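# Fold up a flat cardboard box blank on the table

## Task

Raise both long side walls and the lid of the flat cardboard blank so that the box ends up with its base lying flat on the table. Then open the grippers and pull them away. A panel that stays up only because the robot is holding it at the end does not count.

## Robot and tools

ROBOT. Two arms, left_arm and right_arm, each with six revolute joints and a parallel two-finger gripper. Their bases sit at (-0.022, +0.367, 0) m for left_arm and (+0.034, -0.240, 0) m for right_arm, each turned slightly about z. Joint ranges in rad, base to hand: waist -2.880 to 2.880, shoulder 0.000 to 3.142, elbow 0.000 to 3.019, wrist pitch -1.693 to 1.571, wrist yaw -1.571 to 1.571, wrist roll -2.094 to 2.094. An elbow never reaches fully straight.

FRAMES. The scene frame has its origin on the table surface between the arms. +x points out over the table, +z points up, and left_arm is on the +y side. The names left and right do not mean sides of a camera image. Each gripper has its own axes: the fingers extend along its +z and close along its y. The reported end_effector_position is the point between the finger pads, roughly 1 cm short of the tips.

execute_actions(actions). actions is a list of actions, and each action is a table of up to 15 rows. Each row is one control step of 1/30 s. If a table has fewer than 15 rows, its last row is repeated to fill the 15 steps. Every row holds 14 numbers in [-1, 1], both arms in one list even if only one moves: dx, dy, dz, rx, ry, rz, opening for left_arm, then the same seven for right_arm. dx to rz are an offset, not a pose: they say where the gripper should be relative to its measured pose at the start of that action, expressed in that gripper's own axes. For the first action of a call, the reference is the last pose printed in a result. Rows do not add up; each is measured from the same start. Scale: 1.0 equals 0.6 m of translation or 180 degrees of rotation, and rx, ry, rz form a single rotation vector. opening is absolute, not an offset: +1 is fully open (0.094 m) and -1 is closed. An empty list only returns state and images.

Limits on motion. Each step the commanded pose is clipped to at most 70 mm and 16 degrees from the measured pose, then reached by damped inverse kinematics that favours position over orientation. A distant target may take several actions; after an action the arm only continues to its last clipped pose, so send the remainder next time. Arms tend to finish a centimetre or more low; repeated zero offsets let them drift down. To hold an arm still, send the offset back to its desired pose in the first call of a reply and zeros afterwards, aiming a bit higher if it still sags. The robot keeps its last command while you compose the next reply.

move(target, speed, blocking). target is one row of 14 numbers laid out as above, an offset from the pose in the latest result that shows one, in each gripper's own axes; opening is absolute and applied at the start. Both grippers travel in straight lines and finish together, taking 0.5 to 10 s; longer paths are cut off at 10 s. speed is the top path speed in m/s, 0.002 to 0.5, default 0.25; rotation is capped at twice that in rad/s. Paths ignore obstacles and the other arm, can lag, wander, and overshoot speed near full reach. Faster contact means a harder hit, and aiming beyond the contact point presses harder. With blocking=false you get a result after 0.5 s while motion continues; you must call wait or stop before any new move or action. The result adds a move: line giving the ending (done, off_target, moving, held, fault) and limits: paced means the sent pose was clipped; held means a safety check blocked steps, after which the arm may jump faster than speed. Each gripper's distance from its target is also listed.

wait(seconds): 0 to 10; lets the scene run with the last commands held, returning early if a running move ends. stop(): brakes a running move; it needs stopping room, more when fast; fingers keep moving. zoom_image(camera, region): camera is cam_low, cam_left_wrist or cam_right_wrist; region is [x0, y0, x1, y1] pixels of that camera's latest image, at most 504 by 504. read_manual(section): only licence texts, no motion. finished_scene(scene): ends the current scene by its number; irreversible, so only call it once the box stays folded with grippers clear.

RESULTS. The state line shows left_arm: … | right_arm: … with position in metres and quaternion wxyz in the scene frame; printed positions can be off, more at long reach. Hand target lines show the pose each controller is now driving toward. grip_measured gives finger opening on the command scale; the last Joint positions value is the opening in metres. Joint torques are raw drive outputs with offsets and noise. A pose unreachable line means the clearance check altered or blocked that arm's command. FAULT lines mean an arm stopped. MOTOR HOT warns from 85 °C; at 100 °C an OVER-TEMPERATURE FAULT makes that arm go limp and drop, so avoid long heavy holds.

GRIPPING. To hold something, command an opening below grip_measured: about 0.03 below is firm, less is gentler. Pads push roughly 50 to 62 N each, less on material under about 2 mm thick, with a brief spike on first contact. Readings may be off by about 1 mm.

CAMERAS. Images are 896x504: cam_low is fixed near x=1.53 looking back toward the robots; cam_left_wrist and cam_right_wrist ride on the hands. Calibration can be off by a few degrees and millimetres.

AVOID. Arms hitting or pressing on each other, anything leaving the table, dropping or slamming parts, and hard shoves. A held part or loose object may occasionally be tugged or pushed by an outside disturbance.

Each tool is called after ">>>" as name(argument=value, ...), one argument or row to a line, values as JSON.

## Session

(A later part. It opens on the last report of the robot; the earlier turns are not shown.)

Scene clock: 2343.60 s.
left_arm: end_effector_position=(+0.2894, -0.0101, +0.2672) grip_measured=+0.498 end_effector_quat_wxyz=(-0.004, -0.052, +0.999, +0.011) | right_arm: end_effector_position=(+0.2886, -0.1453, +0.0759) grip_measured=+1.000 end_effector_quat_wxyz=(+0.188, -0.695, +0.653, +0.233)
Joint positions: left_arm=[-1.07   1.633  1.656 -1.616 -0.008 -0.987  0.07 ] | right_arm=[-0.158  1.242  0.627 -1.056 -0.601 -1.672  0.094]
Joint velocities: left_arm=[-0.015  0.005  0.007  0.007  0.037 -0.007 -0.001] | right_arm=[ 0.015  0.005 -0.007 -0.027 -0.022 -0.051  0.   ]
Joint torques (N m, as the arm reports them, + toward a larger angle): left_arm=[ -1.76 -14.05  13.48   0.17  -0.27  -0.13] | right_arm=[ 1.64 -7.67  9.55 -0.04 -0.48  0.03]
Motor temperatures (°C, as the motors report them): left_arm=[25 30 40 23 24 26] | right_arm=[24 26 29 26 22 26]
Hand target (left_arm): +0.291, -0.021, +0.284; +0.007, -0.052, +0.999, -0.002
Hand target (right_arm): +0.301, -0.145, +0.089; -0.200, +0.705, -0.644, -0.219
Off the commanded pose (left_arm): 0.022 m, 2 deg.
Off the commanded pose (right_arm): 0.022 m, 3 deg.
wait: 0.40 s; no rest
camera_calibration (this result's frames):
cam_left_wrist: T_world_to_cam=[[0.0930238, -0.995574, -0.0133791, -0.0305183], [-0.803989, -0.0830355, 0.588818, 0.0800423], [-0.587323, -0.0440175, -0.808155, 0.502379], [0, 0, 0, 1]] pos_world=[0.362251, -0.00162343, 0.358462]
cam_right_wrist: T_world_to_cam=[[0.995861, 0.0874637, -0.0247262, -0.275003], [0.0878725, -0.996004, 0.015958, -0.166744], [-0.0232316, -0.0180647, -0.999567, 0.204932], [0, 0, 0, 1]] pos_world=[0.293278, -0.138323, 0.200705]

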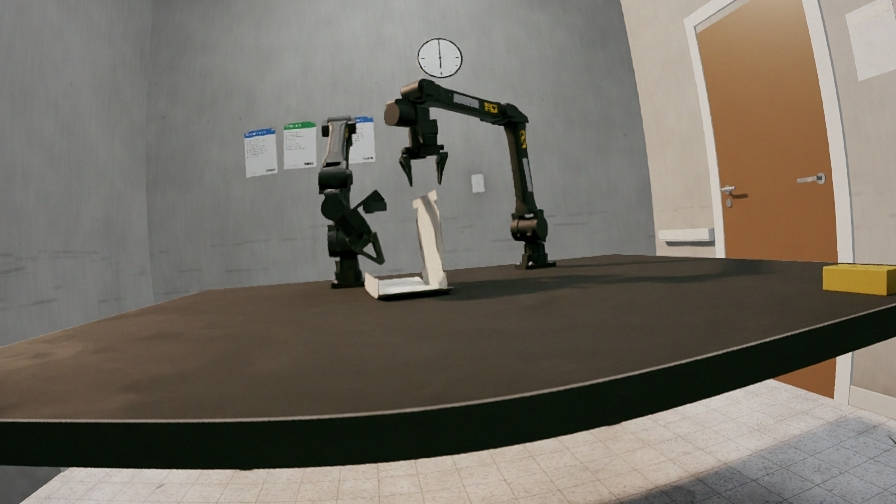

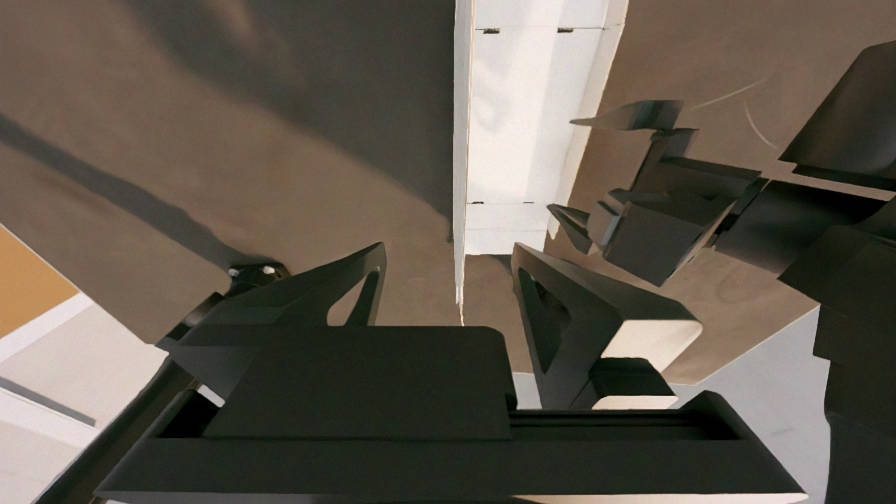

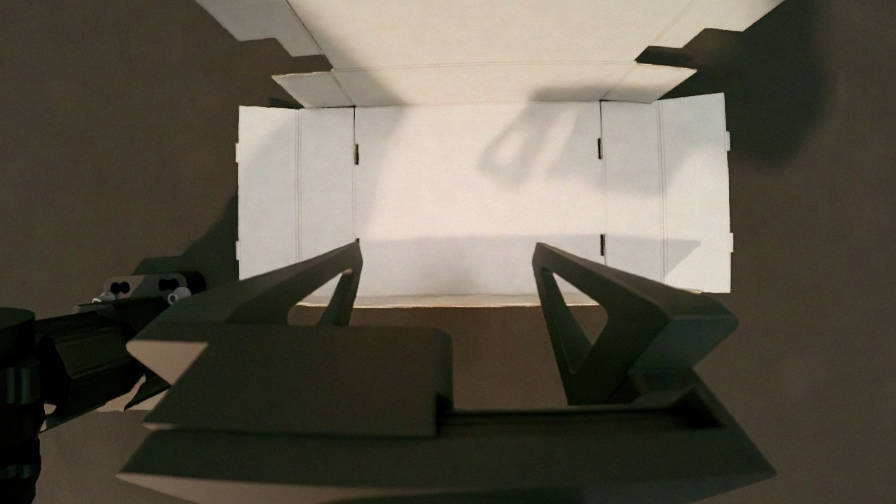

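>>> execute_actions(
  actions=[
    [[-0.002,-0.014,-0.029,0.008,-0.008,0,0.5,-0.011,-0.019,-0.023,0,0,0,1],[-0.003,-0.008,-0.030,0.009,-0.009,0,0.5,-0.009,-0.018,-0.029,0.001,0,0.001,1],[-0.004,0.000,-0.031,0.010,-0.011,0,0.5,-0.006,-0.017,-0.037,0.002,0,0.003,1],[-0.006,0.010,-0.032,0.012,-0.013,0,0.5,-0.002,-0.016,-0.046,0.004,0,0.006,1],[-0.008,0.022,-0.033,0.014,-0.015,0,0.5,0.003,-0.014,-0.056,0.006,0,0.009,1],[-0.010,0.035,-0.033,0.016,-0.017,0,0.5,0.009,-0.012,-0.066,0.009,0,0.013,1],[-0.012,0.049,-0.033,0.018,-0.020,0,0.5,0.016,-0.010,-0.077,0.012,0,0.018,1],[-0.014,0.064,-0.033,0.020,-0.023,0,0.5,0.024,-0.008,-0.088,0.015,0,0.023,1],[-0.016,0.080,-0.033,0.022,-0.026,0,0.5,0.033,-0.006,-0.099,0.019,0,0.028,1],[-0.018,0.096,-0.032,0.024,-0.029,0,0.5,0.043,-0.004,-0.110,0.022,0,0.033,1],[-0.020,0.112,-0.031,0.026,-0.032,0,0.5,0.053,-0.002,-0.121,0.026,0,0.039,1],[-0.023,0.129,-0.030,0.027,-0.035,0,0.5,0.063,0.0,-0.132,0.029,0,0.044,1],[-0.026,0.146,-0.029,0.028,-0.038,0,0.5,0.073,0.002,-0.142,0.033,0,0.049,1],[-0.029,0.163,-0.028,0.029,-0.041,0,0.5,0.082,0.004,-0.152,0.036,0,0.055,1],[-0.032,0.180,-0.027,0.030,-0.044,0,0.5,0.091,0.005,-0.162,0.040,0,0.060,1]],
    [[-0.012,0.075,-0.020,0,-0.010,0,0.5,0.035,0,-0.055,0.012,0,0.018,1],[-0.015,0.092,-0.020,0,-0.013,0,0.5,0.046,0,-0.063,0.015,0,0.023,1],[-0.018,0.109,-0.020,0,-0.016,0,0.5,0.057,0,-0.071,0.018,0,0.027,1],[-0.021,0.126,-0.020,0,-0.019,0,0.5,0.068,0,-0.079,0.021,0,0.032,1],[-0.024,0.143,-0.020,0,-0.022,0,0.5,0.079,0,-0.087,0.024,0,0.036,1],[-0.027,0.160,-0.020,0,-0.025,0,0.5,0.090,0,-0.094,0.027,0,0.040,1],[-0.030,0.177,-0.020,0,-0.028,0,0.5,0.100,0,-0.101,0.030,0,0.044,1],[-0.033,0.194,-0.020,0,-0.031,0,0.5,0.110,0,-0.108,0.033,0,0.048,1],[-0.036,0.210,-0.020,0,-0.034,0,0.5,0.119,0,-0.114,0.036,0,0.052,1],[-0.039,0.225,-0.020,0,-0.037,0,0.5,0.127,0,-0.120,0.038,0,0.056,1],[-0.041,0.239,-0.020,0,-0.040,0,0.5,0.134,0,-0.125,0.040,0,0.059,1],[-0.043,0.251,-0.020,0,-0.042,0,0.5,0.140,0,-0.129,0.042,0,0.061,1],[-0.045,0.261,-0.020,0,-0.044,0,0.5,0.145,0,-0.132,0.043,0,0.063,1],[-0.046,0.269,-0.020,0,-0.045,0,0.5,0.148,0,-0.134,0.044,0,0.064,1],[-0.047,0.275,-0.020,0,-0.046,0,0.5,0.150,0,-0.135,0.045,0,0.065,1]],
  ],
)

>>> wait(
  seconds=1.0,
)

>>> zoom_image(
  camera="cam_low",
  region=[330, 170, 490, 310],
)

Scene clock: 2388.30 s.
left_arm: end_effector_position=(+0.2963, +0.2249, +0.2702) grip_measured=+0.498 end_effector_quat_wxyz=(+0.090, -0.093, +0.992, +0.008) | right_arm: end_effector_position=(+0.2522, -0.3244, +0.1018) grip_measured=+1.000 end_effector_quat_wxyz=(+0.198, -0.502, +0.813, +0.219)
Joint positions: left_arm=[-0.66   1.156  1.177 -1.447 -0.11  -0.651  0.07 ] | right_arm=[-0.878  1.252  0.707 -1.366 -0.502 -1.922  0.094]
Joint velocities: left_arm=[ 0.503 -0.298 -0.178  0.115 -0.095  0.549  0.   ] | right_arm=[-0.259  0.132  0.115 -0.007 -0.066 -0.212  0.   ]
Joint torques (N m, as the arm reports them, + toward a larger angle): left_arm=[-1.08 -7.75  9.54  1.47 -0.28  0.15] | right_arm=[ 1.66 -5.73 10.15 -0.54 -0.41  0.  ]
Motor temperatures (°C, as the motors report them): left_arm=[25 30 41 23 24 26] | right_arm=[24 26 31 26 23 26]
Hand target (left_arm): +0.299, +0.235, +0.276; +0.109, -0.065, +0.992, +0.003
Hand target (right_arm): +0.263, -0.338, +0.112; +0.204, -0.516, +0.806, +0.207
Off the commanded pose (left_arm): 0.014 m, 4 deg.
Off the commanded pose (right_arm): 0.023 m, 3 deg.
camera_calibration (this result's frames):
cam_left_wrist: T_world_to_cam=[[0.172696, -0.984935, 0.00889451, 0.170905], [-0.891206, -0.152404, 0.42723, 0.188442], [-0.419438, -0.0817079, -0.904099, 0.503897], [0, 0, 0, 1]] pos_world=[0.349779, 0.238222, 0.373544]
cam_right_wrist: T_world_to_cam=[[0.910141, -0.39015, -0.139376, -0.34411], [-0.38827, -0.920607, 0.041573, -0.200422], [-0.14453, 0.0162783, -0.989366, 0.267443], [0, 0, 0, 1]] pos_world=[0.274024, -0.323118, 0.224971]

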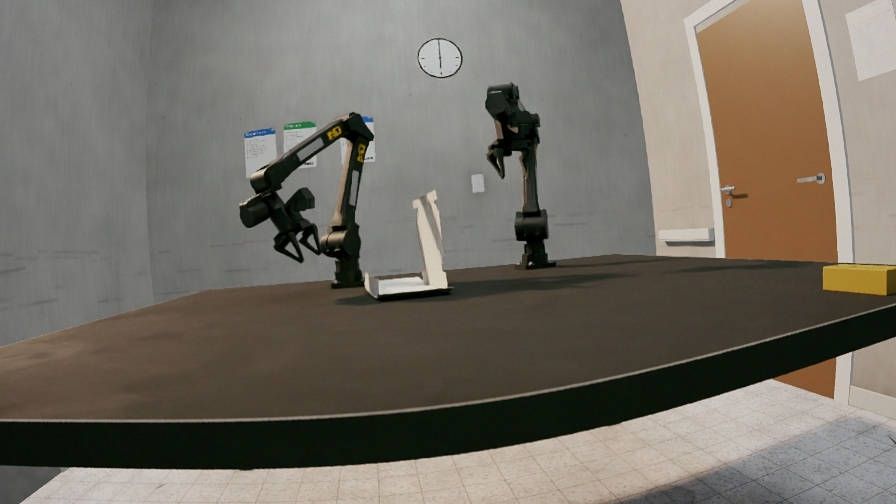

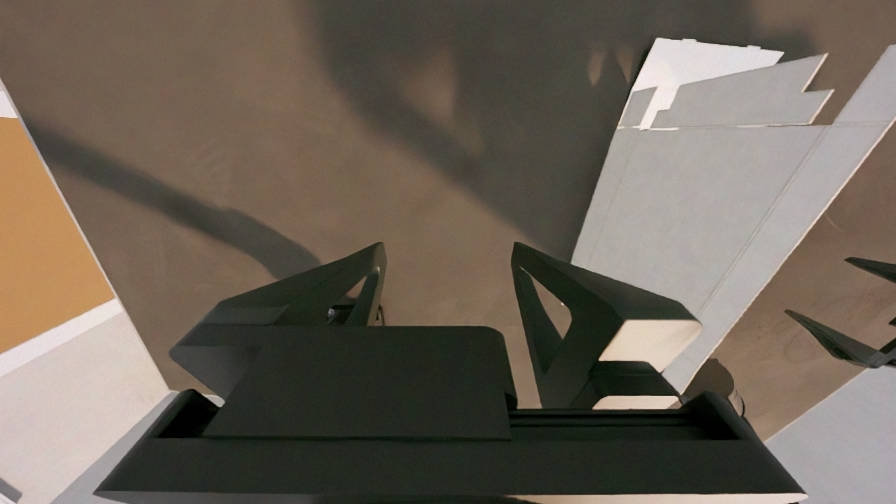

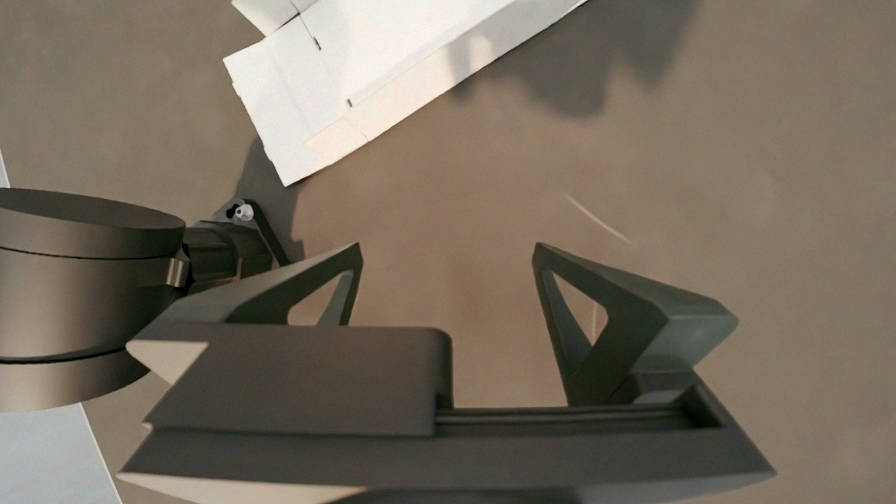

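Scene clock: 2389.30 s.
left_arm: end_effector_position=(+0.2981, +0.2360, +0.2744) grip_measured=+0.498 end_effector_quat_wxyz=(+0.100, -0.072, +0.992, +0.007) | right_arm: end_effector_position=(+0.2521, -0.3279, +0.1017) grip_measured=+1.000 end_effector_quat_wxyz=(+0.201, -0.507, +0.809, +0.217)
Joint positions: left_arm=[-0.629  1.133  1.168 -1.437 -0.11  -0.577  0.07 ] | right_arm=[-0.89   1.258  0.712 -1.368 -0.502 -1.948  0.094]
Joint velocities: left_arm=[-0.015 -0.005 -0.002 -0.017  0.037  0.022 -0.001] | right_arm=[-0.024 -0.015 -0.012 -0.002  0.022 -0.051  0.   ]
Joint torques (N m, as the arm reports them, + toward a larger angle): left_arm=[-1.04 -8.02  9.2   1.6  -0.32  0.15] | right_arm=[ 1.43 -5.78 10.21 -0.48 -0.4   0.01]
Motor temperatures (°C, as the motors report them): left_arm=[25 30 41 23 24 26] | right_arm=[24 26 31 26 23 26]
Hand target (left_arm): +0.299, +0.236, +0.276; +0.109, -0.065, +0.992, +0.003
Hand target (right_arm): +0.263, -0.338, +0.112; +0.204, -0.516, +0.806, +0.207
Off the commanded pose (left_arm): 0.003 m, 2 deg.
Off the commanded pose (right_arm): 0.021 m, 2 deg.
wait: 1.00 s; at rest by 0.47 s
camera_calibration (this result's frames):
cam_left_wrist: T_world_to_cam=[[0.131261, -0.991311, 0.00856804, 0.195422], [-0.904912, -0.116282, 0.409405, 0.190382], [-0.404851, -0.0614921, -0.912313, 0.502455], [0, 0, 0, 1]] pos_world=[0.350047, 0.246759, 0.378779]
cam_right_wrist: T_world_to_cam=[[0.915667, -0.380731, -0.128836, -0.344748], [-0.379171, -0.924571, 0.0373953, -0.206829], [-0.133356, 0.0146093, -0.990961, 0.264185], [0, 0, 0, 1]] pos_world=[0.272481, -0.326343, 0.225115]

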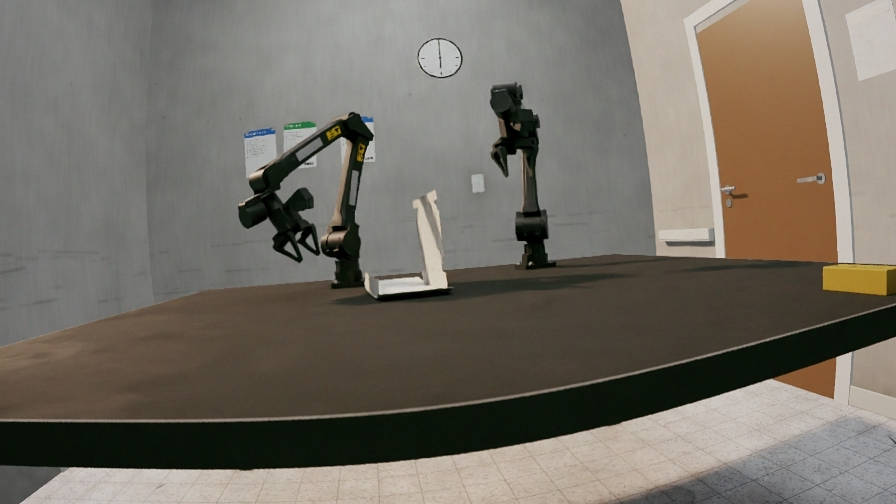

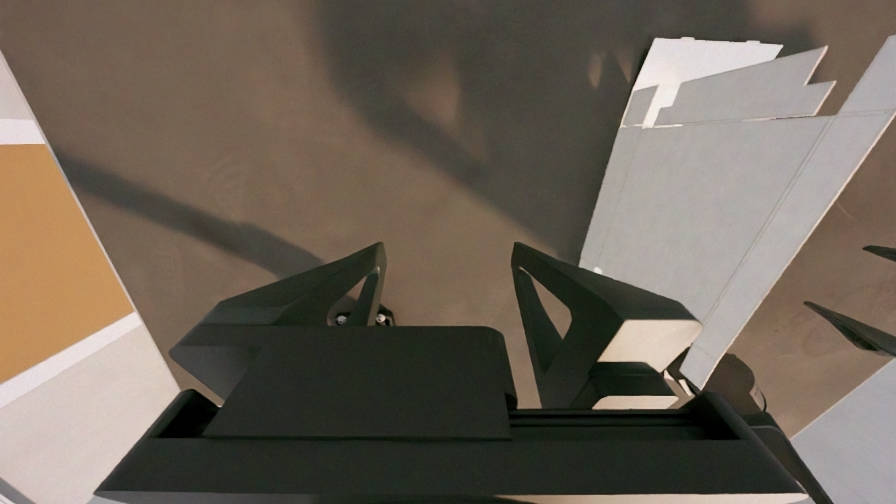

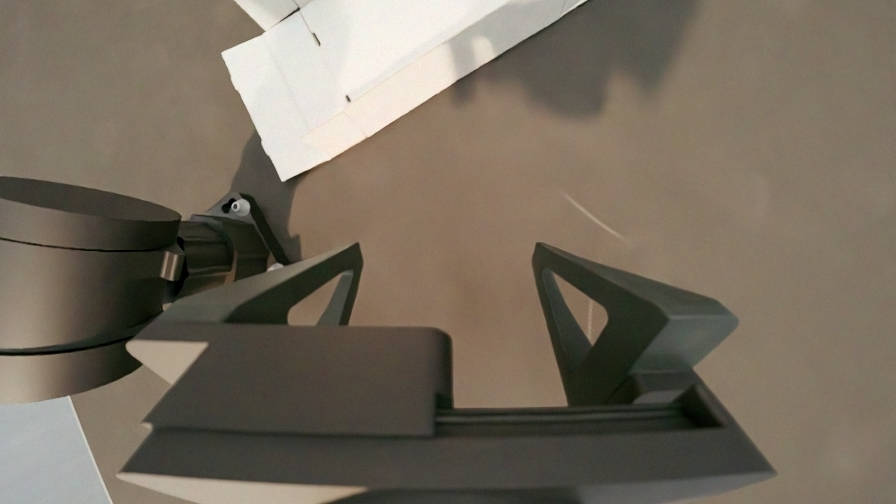

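Region (330, 170, 490, 310) of cam_low's 896x504 image, scaled by 3.150, with more detail than that image has; it fills the top 441 rows of this view, and the rest is white.

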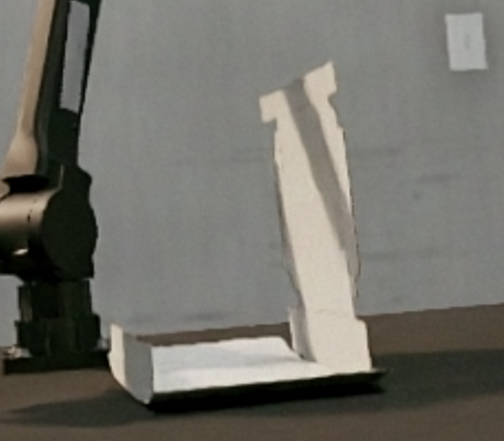

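Both long walls and the lid are standing on their own near vertical, the base is flat on the table, and both arms are clear.

>>> finished_scene(
  scene=2,
)

The scene is finished: the task was done.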